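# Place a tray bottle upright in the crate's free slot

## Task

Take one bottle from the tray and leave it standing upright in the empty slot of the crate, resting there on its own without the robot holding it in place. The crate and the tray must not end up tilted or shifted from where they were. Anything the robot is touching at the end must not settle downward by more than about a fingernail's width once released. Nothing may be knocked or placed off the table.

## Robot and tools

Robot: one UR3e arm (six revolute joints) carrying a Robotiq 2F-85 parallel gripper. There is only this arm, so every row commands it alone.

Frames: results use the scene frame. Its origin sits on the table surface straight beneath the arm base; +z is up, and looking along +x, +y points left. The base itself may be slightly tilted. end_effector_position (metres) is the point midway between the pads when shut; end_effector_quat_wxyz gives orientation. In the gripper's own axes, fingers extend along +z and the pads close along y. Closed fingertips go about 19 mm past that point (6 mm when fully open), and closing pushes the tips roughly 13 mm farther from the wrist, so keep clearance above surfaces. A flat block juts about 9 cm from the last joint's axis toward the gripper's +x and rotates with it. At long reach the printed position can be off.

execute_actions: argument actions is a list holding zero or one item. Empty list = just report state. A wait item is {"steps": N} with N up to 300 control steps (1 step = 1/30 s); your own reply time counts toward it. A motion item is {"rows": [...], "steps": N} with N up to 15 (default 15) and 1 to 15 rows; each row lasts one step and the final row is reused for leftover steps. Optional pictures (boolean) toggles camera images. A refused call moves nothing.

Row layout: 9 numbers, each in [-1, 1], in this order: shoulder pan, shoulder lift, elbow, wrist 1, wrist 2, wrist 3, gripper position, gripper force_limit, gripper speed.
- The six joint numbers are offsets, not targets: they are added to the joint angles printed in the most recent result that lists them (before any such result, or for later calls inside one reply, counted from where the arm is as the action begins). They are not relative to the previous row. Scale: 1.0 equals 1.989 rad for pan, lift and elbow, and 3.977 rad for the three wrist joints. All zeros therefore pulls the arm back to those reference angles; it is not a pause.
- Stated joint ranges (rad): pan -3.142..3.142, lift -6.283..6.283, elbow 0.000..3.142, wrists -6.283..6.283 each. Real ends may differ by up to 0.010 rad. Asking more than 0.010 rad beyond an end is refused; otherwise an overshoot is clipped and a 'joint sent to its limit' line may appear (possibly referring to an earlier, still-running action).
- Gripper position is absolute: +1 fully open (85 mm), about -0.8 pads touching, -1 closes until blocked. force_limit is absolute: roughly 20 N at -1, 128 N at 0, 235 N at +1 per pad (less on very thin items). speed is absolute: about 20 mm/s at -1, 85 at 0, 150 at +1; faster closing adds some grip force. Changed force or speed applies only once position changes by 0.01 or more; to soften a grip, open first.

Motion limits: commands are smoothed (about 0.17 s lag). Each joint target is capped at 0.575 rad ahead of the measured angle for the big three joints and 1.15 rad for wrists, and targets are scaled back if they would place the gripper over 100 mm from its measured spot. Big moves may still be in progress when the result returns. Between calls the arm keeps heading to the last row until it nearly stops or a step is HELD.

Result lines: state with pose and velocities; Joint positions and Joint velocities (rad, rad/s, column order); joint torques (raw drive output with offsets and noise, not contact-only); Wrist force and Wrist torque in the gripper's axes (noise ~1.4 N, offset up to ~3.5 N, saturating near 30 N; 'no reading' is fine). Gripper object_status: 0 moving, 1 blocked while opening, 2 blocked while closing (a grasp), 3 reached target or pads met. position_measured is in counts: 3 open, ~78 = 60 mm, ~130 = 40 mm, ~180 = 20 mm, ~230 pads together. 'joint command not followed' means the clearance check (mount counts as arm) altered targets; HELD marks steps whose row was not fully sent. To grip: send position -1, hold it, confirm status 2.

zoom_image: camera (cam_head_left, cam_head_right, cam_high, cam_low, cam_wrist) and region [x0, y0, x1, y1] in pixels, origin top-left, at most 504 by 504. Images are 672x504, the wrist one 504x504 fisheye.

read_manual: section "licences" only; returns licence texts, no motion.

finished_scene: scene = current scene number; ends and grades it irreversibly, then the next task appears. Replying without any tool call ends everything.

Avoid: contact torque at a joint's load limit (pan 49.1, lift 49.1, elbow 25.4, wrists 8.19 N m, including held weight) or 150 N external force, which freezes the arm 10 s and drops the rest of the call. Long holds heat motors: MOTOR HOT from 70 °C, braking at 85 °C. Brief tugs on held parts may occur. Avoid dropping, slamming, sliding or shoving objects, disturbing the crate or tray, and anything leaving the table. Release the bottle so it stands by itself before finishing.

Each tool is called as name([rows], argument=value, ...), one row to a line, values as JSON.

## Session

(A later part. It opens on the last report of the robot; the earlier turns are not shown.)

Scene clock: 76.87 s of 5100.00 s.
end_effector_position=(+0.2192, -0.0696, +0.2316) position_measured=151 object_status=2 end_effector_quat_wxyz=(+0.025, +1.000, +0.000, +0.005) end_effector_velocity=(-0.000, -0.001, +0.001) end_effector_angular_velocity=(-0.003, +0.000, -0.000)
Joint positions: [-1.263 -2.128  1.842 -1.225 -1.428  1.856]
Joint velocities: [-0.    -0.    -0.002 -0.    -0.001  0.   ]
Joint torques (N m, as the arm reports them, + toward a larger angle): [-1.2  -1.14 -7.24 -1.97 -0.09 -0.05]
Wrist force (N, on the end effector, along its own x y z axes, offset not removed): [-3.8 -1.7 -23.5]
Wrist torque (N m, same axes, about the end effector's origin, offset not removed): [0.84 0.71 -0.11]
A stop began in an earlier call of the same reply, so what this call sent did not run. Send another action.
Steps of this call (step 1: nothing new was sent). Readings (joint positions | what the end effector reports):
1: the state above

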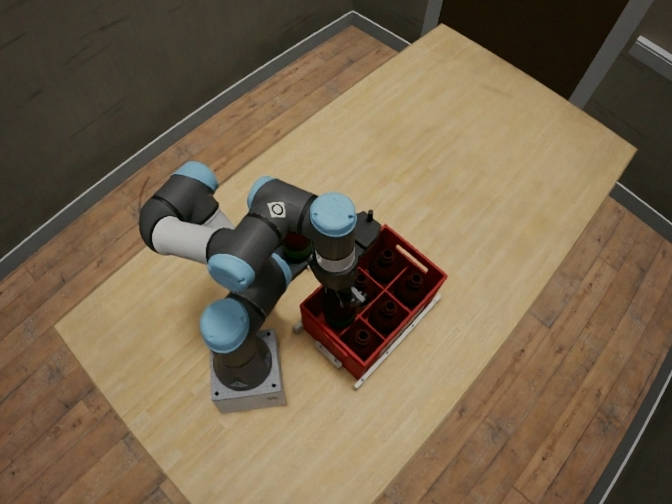

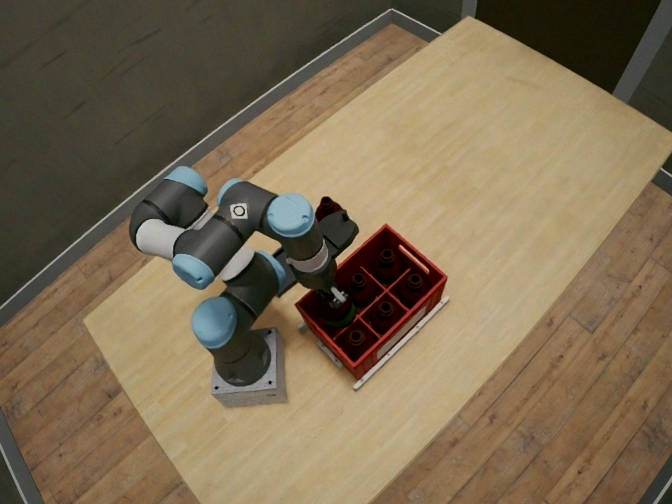

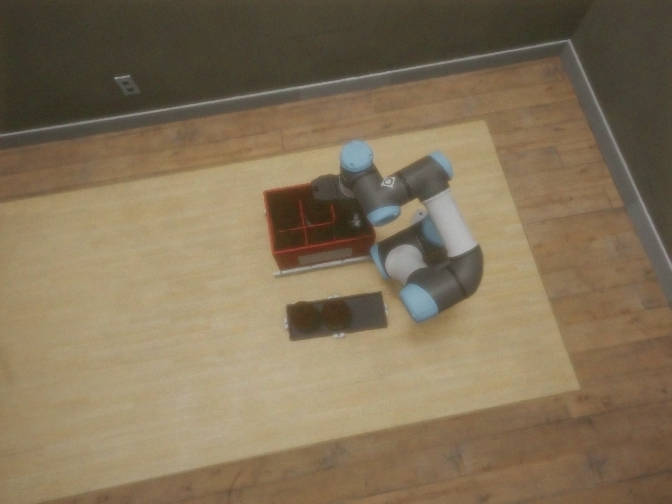

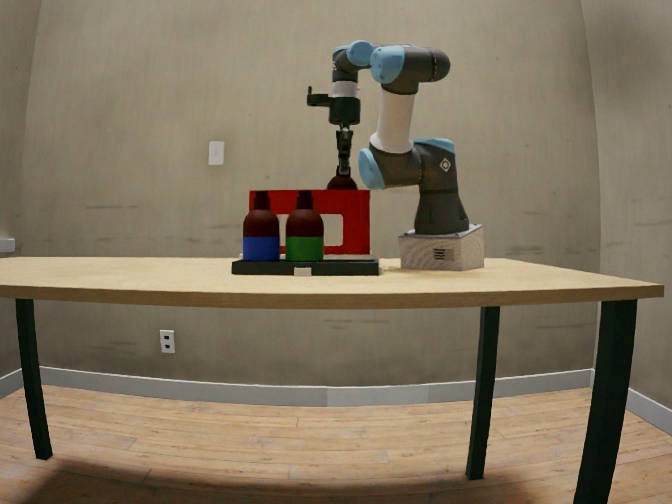

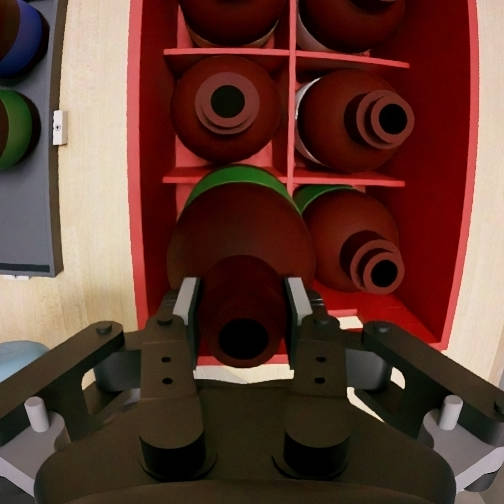

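execute_actions([
  {"rows":[[0,0,-0.06,0.034,0,0,-1,0,0],[0,0,-0.06,0.034,0,0,-1,0,0],[0,0,-0.06,0.034,0,0,-1,0,0],[0,0,-0.06,0.034,0,0,-1,0,0],[0,0,-0.06,0.034,0,0,-1,0,0],[0,0,-0.06,0.034,0,0,-1,0,0],[-0.0593,0.0163,-0.1208,0.0687,-0.002,-0.029,-1,0,0]],"steps":15},
], pictures=false)

execute_actions([
  {"steps":25},
])

Scene clock: 92.53 s of 5100.00 s.
end_effector_position=(+0.2070, -0.0593, +0.2687) position_measured=151 object_status=2 end_effector_quat_wxyz=(+0.003, +1.000, -0.003, +0.001) end_effector_velocity=(-0.017, -0.007, +0.037) end_effector_angular_velocity=(+0.027, -0.007, -0.026)
Joint positions: [-1.361 -2.101  1.627 -0.977 -1.434  1.759]
Joint velocities: [-0.17   0.041 -0.205  0.214 -0.009 -0.148]
Joint torques (N m, as the arm reports them, + toward a larger angle): [ -3.58   2.82 -10.8   -0.93  -0.87  -1.17]
Wrist force (N, on the end effector, along its own x y z axes, offset not removed): [-1.5 1.1 0.2]
Wrist torque (N m, same axes, about the end effector's origin, offset not removed): [0.10 0.39 0.09]
Steps of this call (steps 1 to 90: nothing new was sent; then 12.17 s passed at rest; steps 91 to 105: all 15 steps of this action). Readings (joint positions | what the end effector reports):
91: [-1.263 -2.128 1.842 -1.225 -1.428 1.856] | position_measured=151 object_status=2
92: [-1.263 -2.128 1.840 -1.220 -1.428 1.856] | position_measured=151 object_status=2
94: [-1.263 -2.128 1.806 -1.174 -1.428 1.856] | position_measured=151 object_status=2
98: [-1.266 -2.127 1.747 -1.113 -1.428 1.851] | position_measured=151 object_status=2
105: the state above

Scene clock: 93.37 s of 5100.00 s.
end_effector_position=(+0.2049, -0.0600, +0.2731) position_measured=151 object_status=2 end_effector_quat_wxyz=(+0.001, +1.000, -0.005, +0.001) end_effector_velocity=(-0.000, -0.000, -0.000) end_effector_angular_velocity=(-0.000, +0.001, -0.001)
Joint positions: [-1.381 -2.096  1.602 -0.952 -1.436  1.741]
Joint velocities: [ 0.     0.     0.001 -0.001 -0.001  0.001]
Joint torques (N m, as the arm reports them, + toward a larger angle): [ -3.99   2.42 -11.    -1.13  -0.75  -1.1 ]
Wrist force (N, on the end effector, along its own x y z axes, offset not removed): [-1.6 0.8 2.8]
Wrist torque (N m, same axes, about the end effector's origin, offset not removed): [0.13 0.31 0.06]
Steps of this call (steps 1 to 25: the robot went on to your last target). Readings (joint positions | what the end effector reports):
1: [-1.366 -2.100 1.621 -0.971 -1.435 1.754] | position_measured=151 object_status=2
2: [-1.370 -2.099 1.616 -0.966 -1.435 1.751] | position_measured=151 object_status=2
4: [-1.374 -2.097 1.610 -0.960 -1.435 1.747] | position_measured=151 object_status=2
8: [-1.379 -2.096 1.605 -0.954 -1.435 1.743] | position_measured=151 object_status=2
25: the state above

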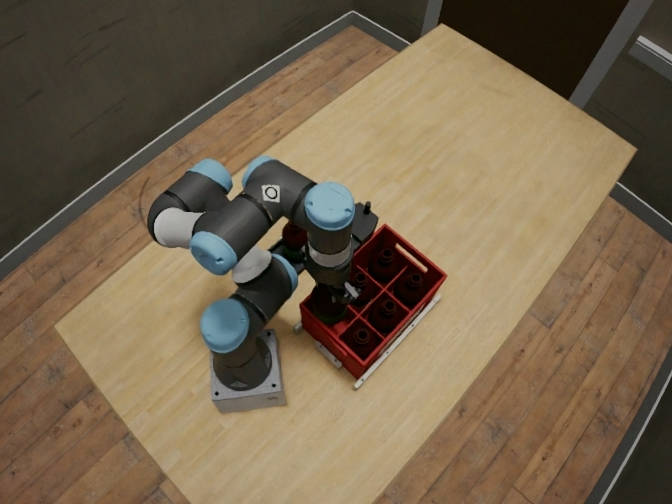

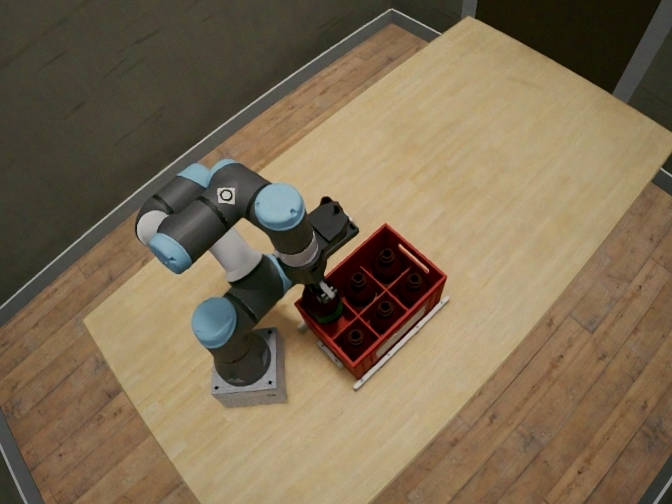

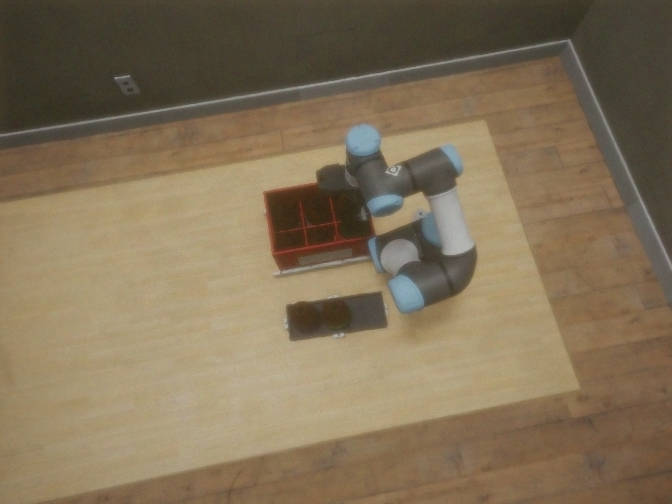

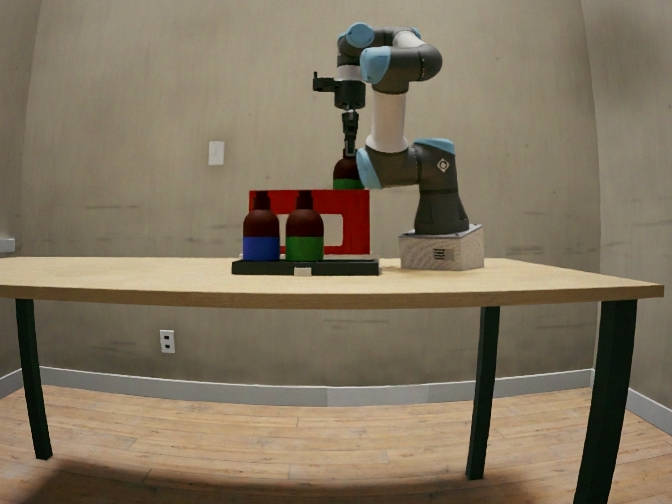

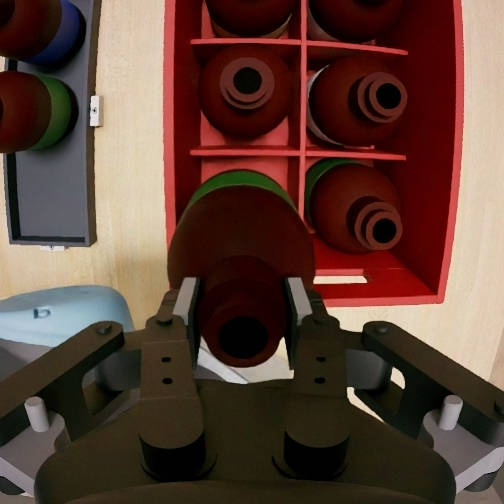

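execute_actions([
  {"rows":[[0.0034,-0.0054,0.0203,-0.0077,0.0002,0.0017,-1,0,0],[0.0034,-0.0054,0.0203,-0.0077,0.0002,0.0017,-1,0,0],[0.0034,-0.0054,0.0203,-0.0077,0.0002,0.0017,-1,0,0],[0.0067,-0.0109,0.0407,-0.0153,0.0004,0.0033,-1,0,0],[0.0067,-0.0109,0.0407,-0.0153,0.0004,0.0033,-1,0,0],[0.0067,-0.0109,0.0407,-0.0153,0.0004,0.0033,-1,0,0],[0.0101,-0.0163,0.061,-0.023,0.0006,0.005,-1,0,0],[0.0101,-0.0163,0.061,-0.023,0.0006,0.005,-1,0,0],[0.0101,-0.0163,0.061,-0.023,0.0006,0.005,-1,0,0],[0.0135,-0.0218,0.0813,-0.0307,0.0008,0.0067,-1,0,0],[0.0135,-0.0218,0.0813,-0.0307,0.0008,0.0067,-1,0,0],[0.0135,-0.0218,0.0813,-0.0307,0.0008,0.0067,-1,0,0],[0.0152,-0.0245,0.0915,-0.0345,0.0009,0.0075,-1,0,0]],"steps":15},
], pictures=false)

execute_actions([
  {"steps":15},
], pictures=false)

execute_actions([
  {"rows":[[0.0034,-0.0054,0.0203,-0.0077,0.0002,0.0017,-1,0,0],[0.0034,-0.0054,0.0203,-0.0077,0.0002,0.0017,-1,0,0],[0.0034,-0.0054,0.0203,-0.0077,0.0002,0.0017,-1,0,0],[0.0067,-0.0109,0.0407,-0.0153,0.0004,0.0033,-1,0,0],[0.0067,-0.0109,0.0407,-0.0153,0.0004,0.0033,-1,0,0],[0.0067,-0.0109,0.0407,-0.0153,0.0004,0.0033,-1,0,0],[0.0101,-0.0163,0.061,-0.023,0.0006,0.005,-1,0,0],[0.0101,-0.0163,0.061,-0.023,0.0006,0.005,-1,0,0],[0.0101,-0.0163,0.061,-0.023,0.0006,0.005,-1,0,0],[0.0135,-0.0218,0.0813,-0.0307,0.0008,0.0067,-1,0,0],[0.0135,-0.0218,0.0813,-0.0307,0.0008,0.0067,-1,0,0],[0.0135,-0.0218,0.0813,-0.0307,0.0008,0.0067,-1,0,0],[0.0152,-0.0245,0.0915,-0.0345,0.0009,0.0075,-1,0,0]],"steps":15},
], pictures=false)

execute_actions([
  {"steps":15},
], pictures=false)

Scene clock: 108.57 s of 5100.00 s.
end_effector_position=(+0.2055, -0.0617, +0.2483) position_measured=151 object_status=2 end_effector_quat_wxyz=(+0.001, +1.000, -0.004, +0.001) end_effector_velocity=(-0.001, +0.001, -0.057) end_effector_angular_velocity=(+0.013, +0.005, -0.001)
Joint positions: [-1.357 -2.134  1.744 -1.06  -1.433  1.764]
Joint velocities: [ 0.05  -0.08   0.311 -0.224  0.003  0.05 ]
Joint torques (N m, as the arm reports them, + toward a larger angle): [ 0.87 -4.32 -7.39 -3.35  0.65  1.  ]
Wrist force (N, on the end effector, along its own x y z axes, offset not removed): [0.4 2.2 2.0]
Wrist torque (N m, same axes, about the end effector's origin, offset not removed): [0.28 0.03 -0.01]
Steps of this call (steps 1 to 15: the robot went on to your last target; steps 16 to 90: nothing new was sent; then 11.70 s passed at rest; steps 91 to 105: all 15 steps of this action). Readings (joint positions | what the end effector reports):
91: [-1.381 -2.096 1.602 -0.952 -1.436 1.741] | position_measured=151 object_status=2
92: [-1.381 -2.097 1.604 -0.953 -1.436 1.741] | position_measured=151 object_status=2
94: [-1.378 -2.100 1.618 -0.964 -1.436 1.743] | position_measured=151 object_status=2
98: [-1.372 -2.111 1.658 -0.995 -1.435 1.750] | position_measured=151 object_status=2
105: the state above

Scene clock: 109.07 s of 5100.00 s.
end_effector_position=(+0.2054, -0.0617, +0.2412) position_measured=151 object_status=2 end_effector_quat_wxyz=(+0.001, +1.000, -0.004, +0.001) end_effector_velocity=(+0.000, -0.000, -0.001) end_effector_angular_velocity=(-0.000, -0.001, +0.001)
Joint positions: [-1.351 -2.144  1.783 -1.088 -1.432  1.771]
Joint velocities: [ 0.001 -0.001  0.005 -0.004  0.001 -0.   ]
Joint torques (N m, as the arm reports them, + toward a larger angle): [ 0.55 -4.54 -7.35 -3.1   0.7   1.  ]
Wrist force (N, on the end effector, along its own x y z axes, offset not removed): [-0.6 0.4 1.0]
Wrist torque (N m, same axes, about the end effector's origin, offset not removed): [0.05 0.14 0.04]
Steps of this call (steps 1 to 15: the robot went on to your last target). Readings (joint positions | what the end effector reports):
1: [-1.356 -2.137 1.754 -1.067 -1.433 1.766] | position_measured=151 object_status=2
2: [-1.355 -2.139 1.761 -1.072 -1.432 1.767] | position_measured=151 object_status=2
4: [-1.353 -2.141 1.771 -1.079 -1.432 1.769] | position_measured=151 object_status=2
8: [-1.352 -2.144 1.780 -1.086 -1.432 1.770] | position_measured=151 object_status=2
15: the state above

Scene clock: 109.57 s of 5100.00 s.
end_effector_position=(+0.2052, -0.0610, +0.2146) position_measured=151 object_status=2 end_effector_quat_wxyz=(+0.001, +1.000, -0.004, +0.001) end_effector_velocity=(-0.003, +0.006, -0.061) end_effector_angular_velocity=(+0.015, +0.006, +0.000)
Joint positions: [-1.327 -2.183  1.926 -1.197 -1.429  1.794]
Joint velocities: [ 0.05  -0.08   0.311 -0.223  0.003  0.047]
Joint torques (N m, as the arm reports them, + toward a larger angle): [ 1.51 -4.04 -7.91 -3.31  0.6   1.08]
Wrist force (N, on the end effector, along its own x y z axes, offset not removed): [0.8 0.1 1.0]
Wrist torque (N m, same axes, about the end effector's origin, offset not removed): [-0.01 -0.08 0.08]
Steps of this call (steps 1 to 15: all 15 steps of this action). Readings (joint positions | what the end effector reports):
1: [-1.351 -2.145 1.783 -1.088 -1.432 1.771] | position_measured=151 object_status=2
2: [-1.350 -2.145 1.786 -1.091 -1.432 1.771] | position_measured=151 object_status=2
4: [-1.348 -2.149 1.800 -1.101 -1.432 1.773] | position_measured=151 object_status=2
8: [-1.341 -2.160 1.840 -1.132 -1.431 1.780] | position_measured=151 object_status=2
15: the state above

Scene clock: 110.07 s of 5100.00 s.
end_effector_position=(+0.2049, -0.0603, +0.2071) position_measured=151 object_status=2 end_effector_quat_wxyz=(+0.001, +1.000, -0.004, +0.001) end_effector_velocity=(+0.000, -0.000, -0.001) end_effector_angular_velocity=(-0.001, -0.001, +0.001)
Joint positions: [-1.321 -2.193  1.965 -1.225 -1.428  1.8  ]
Joint velocities: [ 0.001 -0.001  0.004 -0.005  0.001  0.   ]
Joint torques (N m, as the arm reports them, + toward a larger angle): [ 1.09 -4.56 -7.65 -2.99  0.66  0.92]
Wrist force (N, on the end effector, along its own x y z axes, offset not removed): [-1.4 1.2 1.0]
Wrist torque (N m, same axes, about the end effector's origin, offset not removed): [0.17 0.26 0.00]
Steps of this call (steps 1 to 15: the robot went on to your last target). Readings (joint positions | what the end effector reports):
1: [-1.326 -2.185 1.935 -1.203 -1.429 1.796] | position_measured=151 object_status=2
2: [-1.324 -2.187 1.942 -1.209 -1.429 1.797] | position_measured=151 object_status=2
4: [-1.323 -2.190 1.952 -1.216 -1.429 1.798] | position_measured=151 object_status=2
8: [-1.321 -2.192 1.961 -1.222 -1.429 1.800] | position_measured=151 object_status=2
15: the state above

execute_actions([
  {"rows":[[0.0062,-0.0031,0.0316,-0.0147,0,0.0031,-1,0,0],[0.0062,-0.0031,0.0316,-0.0147,0,0.0031,-1,0,0],[0.0062,-0.0031,0.0316,-0.0147,0,0.0031,-1,0,0],[0.0123,-0.0062,0.0632,-0.0295,0.0005,0.0062,-1,0,0],[0.0123,-0.0062,0.0632,-0.0295,0.0005,0.0062,-1,0,0],[0.0123,-0.0062,0.0632,-0.0295,0.0005,0.0062,-1,0,0],[0.0185,-0.0094,0.0949,-0.0442,0.0008,0.0092,-1,0,0],[0.0185,-0.0094,0.0949,-0.0442,0.0008,0.0092,-1,0,0],[0.0185,-0.0094,0.0949,-0.0442,0.0008,0.0092,-1,0,0],[0.0246,-0.0125,0.1265,-0.0589,0.001,0.0123,-1,0,0]],"steps":15},
], pictures=false)

execute_actions([
  {"steps":15},
], pictures=false)

execute_actions([
  {"rows":[[0,0,0,0,0,0,0.1,0,0]],"steps":15},
], pictures=false)

execute_actions([
  {"rows":[[-0.0123,0.0062,-0.0632,0.0295,-0.0005,-0.0062,0.1,0,0],[-0.0123,0.0062,-0.0632,0.0295,-0.0005,-0.0062,0.1,0,0],[-0.0123,0.0062,-0.0632,0.0295,-0.0005,-0.0062,0.1,0,0],[-0.0123,0.0062,-0.0632,0.0295,-0.0005,-0.0062,0.1,0,0],[-0.0246,0.0125,-0.1265,0.0589,-0.001,-0.0123,0.1,0,0]],"steps":15},
], pictures=false)

execute_actions([
  {"steps":15},
])

Scene clock: 123.50 s of 5100.00 s.
end_effector_position=(+0.2051, -0.0616, +0.1636) position_measured=151 object_status=2 end_effector_quat_wxyz=(+0.002, +1.000, -0.004, +0.001) end_effector_velocity=(-0.003, +0.007, -0.068) end_effector_angular_velocity=(+0.014, +0.005, -0.002)
Joint positions: [-1.279 -2.214  2.178 -1.425 -1.425  1.842]
Joint velocities: [ 0.059 -0.03   0.319 -0.283  0.005  0.058]
Joint torques (N m, as the arm reports them, + toward a larger angle): [-0.2  -4.74 -8.6  -3.35  0.71  1.07]
Wrist force (N, on the end effector, along its own x y z axes, offset not removed): [0.4 0.0 3.4]
Wrist torque (N m, same axes, about the end effector's origin, offset not removed): [0.02 0.03 0.02]
Steps of this call (steps 1 to 15: the robot went on to your last target; steps 16 to 90: nothing new was sent; then 9.93 s passed at rest; steps 91 to 105: all 15 steps of this action). Readings (joint positions | what the end effector reports):
91: [-1.321 -2.193 1.965 -1.226 -1.428 1.800] | position_measured=151 object_status=2
92: [-1.320 -2.194 1.968 -1.229 -1.428 1.801] | position_measured=151 object_status=2
94: [-1.316 -2.196 1.989 -1.249 -1.428 1.806] | position_measured=151 object_status=2
98: [-1.303 -2.202 2.050 -1.308 -1.427 1.818] | position_measured=151 object_status=2
105: the state above

Scene clock: 124.00 s of 5100.00 s.
end_effector_position=(+0.2046, -0.0608, +0.1555) position_measured=151 object_status=2 end_effector_quat_wxyz=(+0.001, +1.000, -0.004, +0.000) end_effector_velocity=(-0.000, -0.000, -0.001) end_effector_angular_velocity=(-0.001, +0.001, -0.001)
Joint positions: [-1.272 -2.218  2.216 -1.459 -1.425  1.849]
Joint velocities: [ 0.001 -0.     0.004 -0.004 -0.001  0.002]
Joint torques (N m, as the arm reports them, + toward a larger angle): [ 0.62 -4.23 -8.09 -3.06  0.65  0.96]
Wrist force (N, on the end effector, along its own x y z axes, offset not removed): [-0.3 0.5 3.9]
Wrist torque (N m, same axes, about the end effector's origin, offset not removed): [0.06 0.09 0.06]
Steps of this call (steps 1 to 15: the robot went on to your last target). Readings (joint positions | what the end effector reports):
1: [-1.277 -2.215 2.187 -1.433 -1.425 1.844] | position_measured=151 object_status=2
2: [-1.276 -2.216 2.194 -1.440 -1.425 1.845] | position_measured=151 object_status=2
4: [-1.274 -2.217 2.204 -1.448 -1.425 1.847] | position_measured=151 object_status=2
8: [-1.273 -2.218 2.212 -1.456 -1.425 1.848] | position_measured=151 object_status=2
15: the state above

Scene clock: 124.50 s of 5100.00 s.
end_effector_position=(+0.2046, -0.0607, +0.1555) position_measured=117 object_status=0 end_effector_quat_wxyz=(+0.001, +1.000, -0.004, +0.000) end_effector_velocity=(-0.000, -0.001, +0.000) end_effector_angular_velocity=(-0.002, +0.000, -0.002)
Joint positions: [-1.272 -2.218  2.216 -1.459 -1.425  1.849]
Joint velocities: [-0.001 -0.    -0.001 -0.001 -0.001  0.002]
Joint torques (N m, as the arm reports them, + toward a larger angle): [ -0.52  -2.42 -11.78  -0.86   0.59   0.59]
Wrist force (N, on the end effector, along its own x y z axes, offset not removed): [-1.3 -0.5 0.1]
Wrist torque (N m, same axes, about the end effector's origin, offset not removed): [-0.07 0.23 -0.01]
Steps of this call (steps 1 to 15: all 15 steps of this action). Readings (joint positions | what the end effector reports):
1: [-1.272 -2.218 2.216 -1.459 -1.425 1.849] | position_measured=151 object_status=0
2: [-1.272 -2.218 2.216 -1.459 -1.425 1.849] | position_measured=151 object_status=0
4: [-1.272 -2.218 2.216 -1.459 -1.425 1.849] | position_measured=144 object_status=0
8: [-1.272 -2.218 2.216 -1.459 -1.425 1.849] | position_measured=121 object_status=0
15: the state above

Scene clock: 125.00 s of 5100.00 s.
end_effector_position=(+0.2048, -0.0603, +0.2037) position_measured=117 object_status=3 end_effector_quat_wxyz=(-0.000, +1.000, -0.004, +0.001) end_effector_velocity=(+0.000, +0.000, +0.029) end_effector_angular_velocity=(-0.013, -0.002, +0.003)
Joint positions: [-1.318 -2.194  1.981 -1.238 -1.428  1.803]
Joint velocities: [-0.022  0.012 -0.137  0.115 -0.003 -0.023]
Joint torques (N m, as the arm reports them, + toward a larger angle): [ -3.67   2.99 -11.25  -1.06  -0.71  -1.29]
Wrist force (N, on the end effector, along its own x y z axes, offset not removed): [-0.8 1.7 -1.5]
Wrist torque (N m, same axes, about the end effector's origin, offset not removed): [0.20 0.10 0.00]
Steps of this call (steps 1 to 15: all 15 steps of this action). Readings (joint positions | what the end effector reports):
1: [-1.272 -2.218 2.216 -1.459 -1.425 1.849] | position_measured=117 object_status=0
2: [-1.273 -2.217 2.213 -1.454 -1.425 1.848] | position_measured=117 object_status=0
4: [-1.282 -2.213 2.178 -1.414 -1.425 1.839] | position_measured=117 object_status=3
8: [-1.302 -2.203 2.080 -1.321 -1.427 1.819] | position_measured=117 object_status=3
15: the state above

Scene clock: 125.50 s of 5100.00 s.
end_effector_position=(+0.2049, -0.0603, +0.2072) position_measured=117 object_status=3 end_effector_quat_wxyz=(+0.001, +1.000, -0.004, +0.001) end_effector_velocity=(+0.000, +0.000, +0.001) end_effector_angular_velocity=(-0.000, -0.000, -0.001)
Joint positions: [-1.321 -2.193  1.964 -1.225 -1.428  1.8  ]
Joint velocities: [-0.     0.    -0.003  0.002  0.     0.001]
Joint torques (N m, as the arm reports them, + toward a larger angle): [ -3.82   2.88 -11.55  -0.77  -0.72  -1.09]
Wrist force (N, on the end effector, along its own x y z axes, offset not removed): [-1.8 0.8 -0.9]
Wrist torque (N m, same axes, about the end effector's origin, offset not removed): [0.09 0.27 0.01]
Steps of this call (steps 1 to 15: the robot went on to your last target). Readings (joint positions | what the end effector reports):
1: [-1.319 -2.194 1.977 -1.235 -1.428 1.802] | position_measured=117 object_status=3
2: [-1.319 -2.194 1.974 -1.232 -1.428 1.802] | position_measured=117 object_status=3
4: [-1.320 -2.193 1.970 -1.229 -1.428 1.801] | position_measured=117 object_status=3
8: [-1.321 -2.193 1.966 -1.226 -1.428 1.801] | position_measured=117 object_status=3
15: the state above

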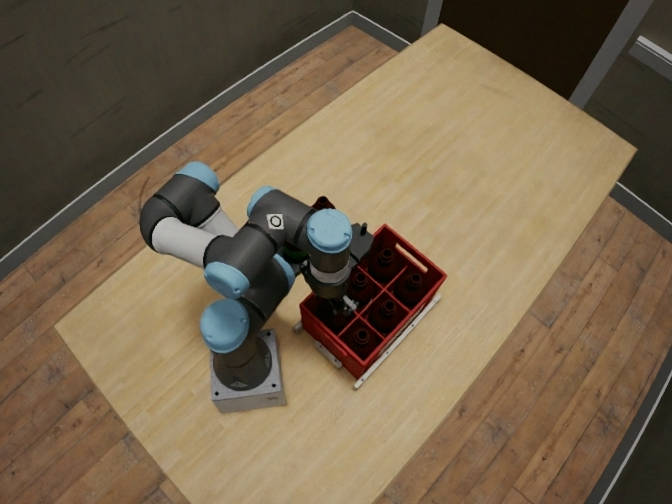

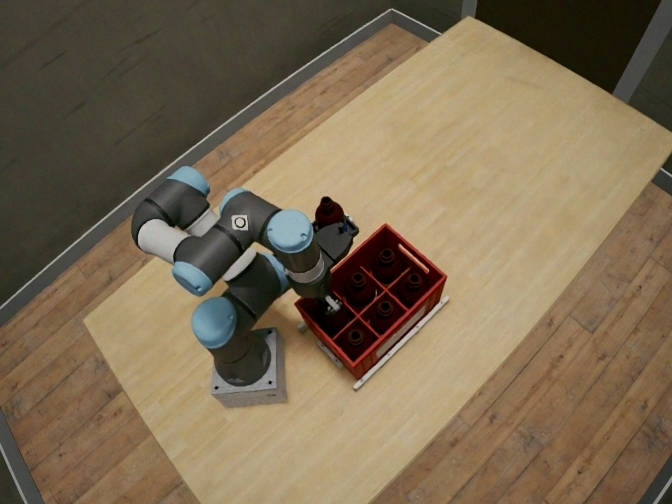

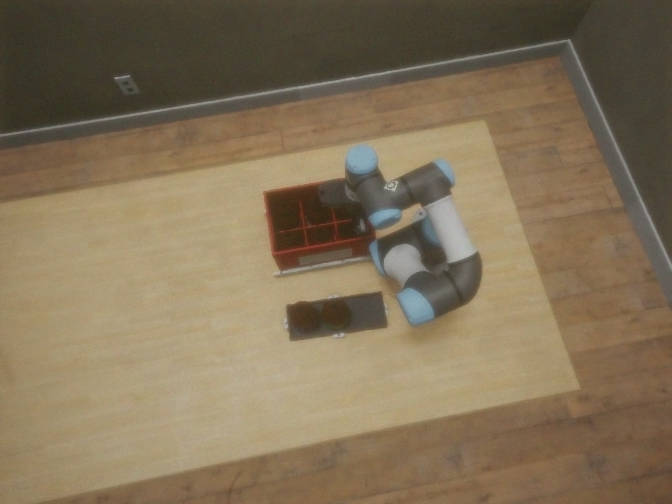

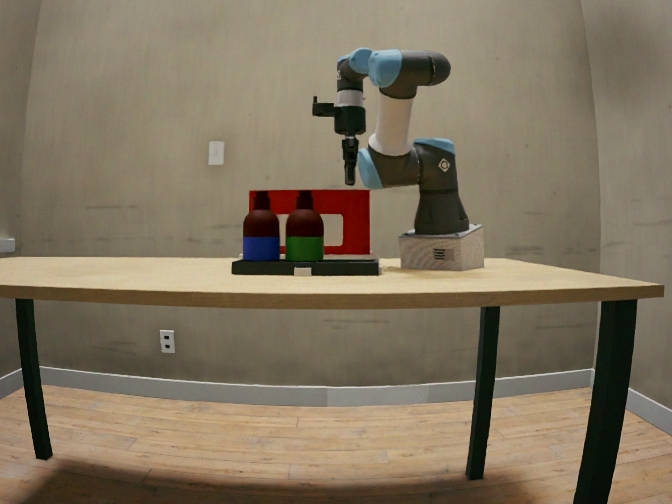

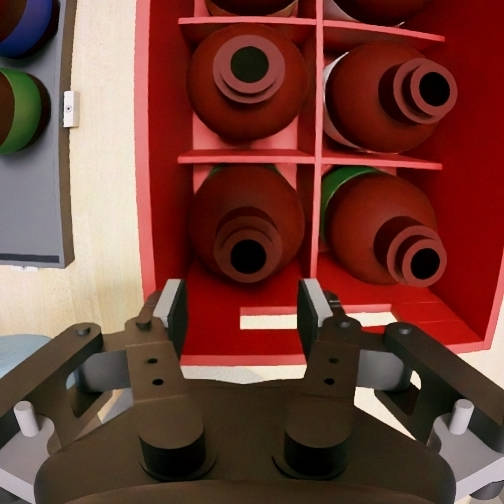

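finished_scene(scene=2)

The scene is finished: the task was done.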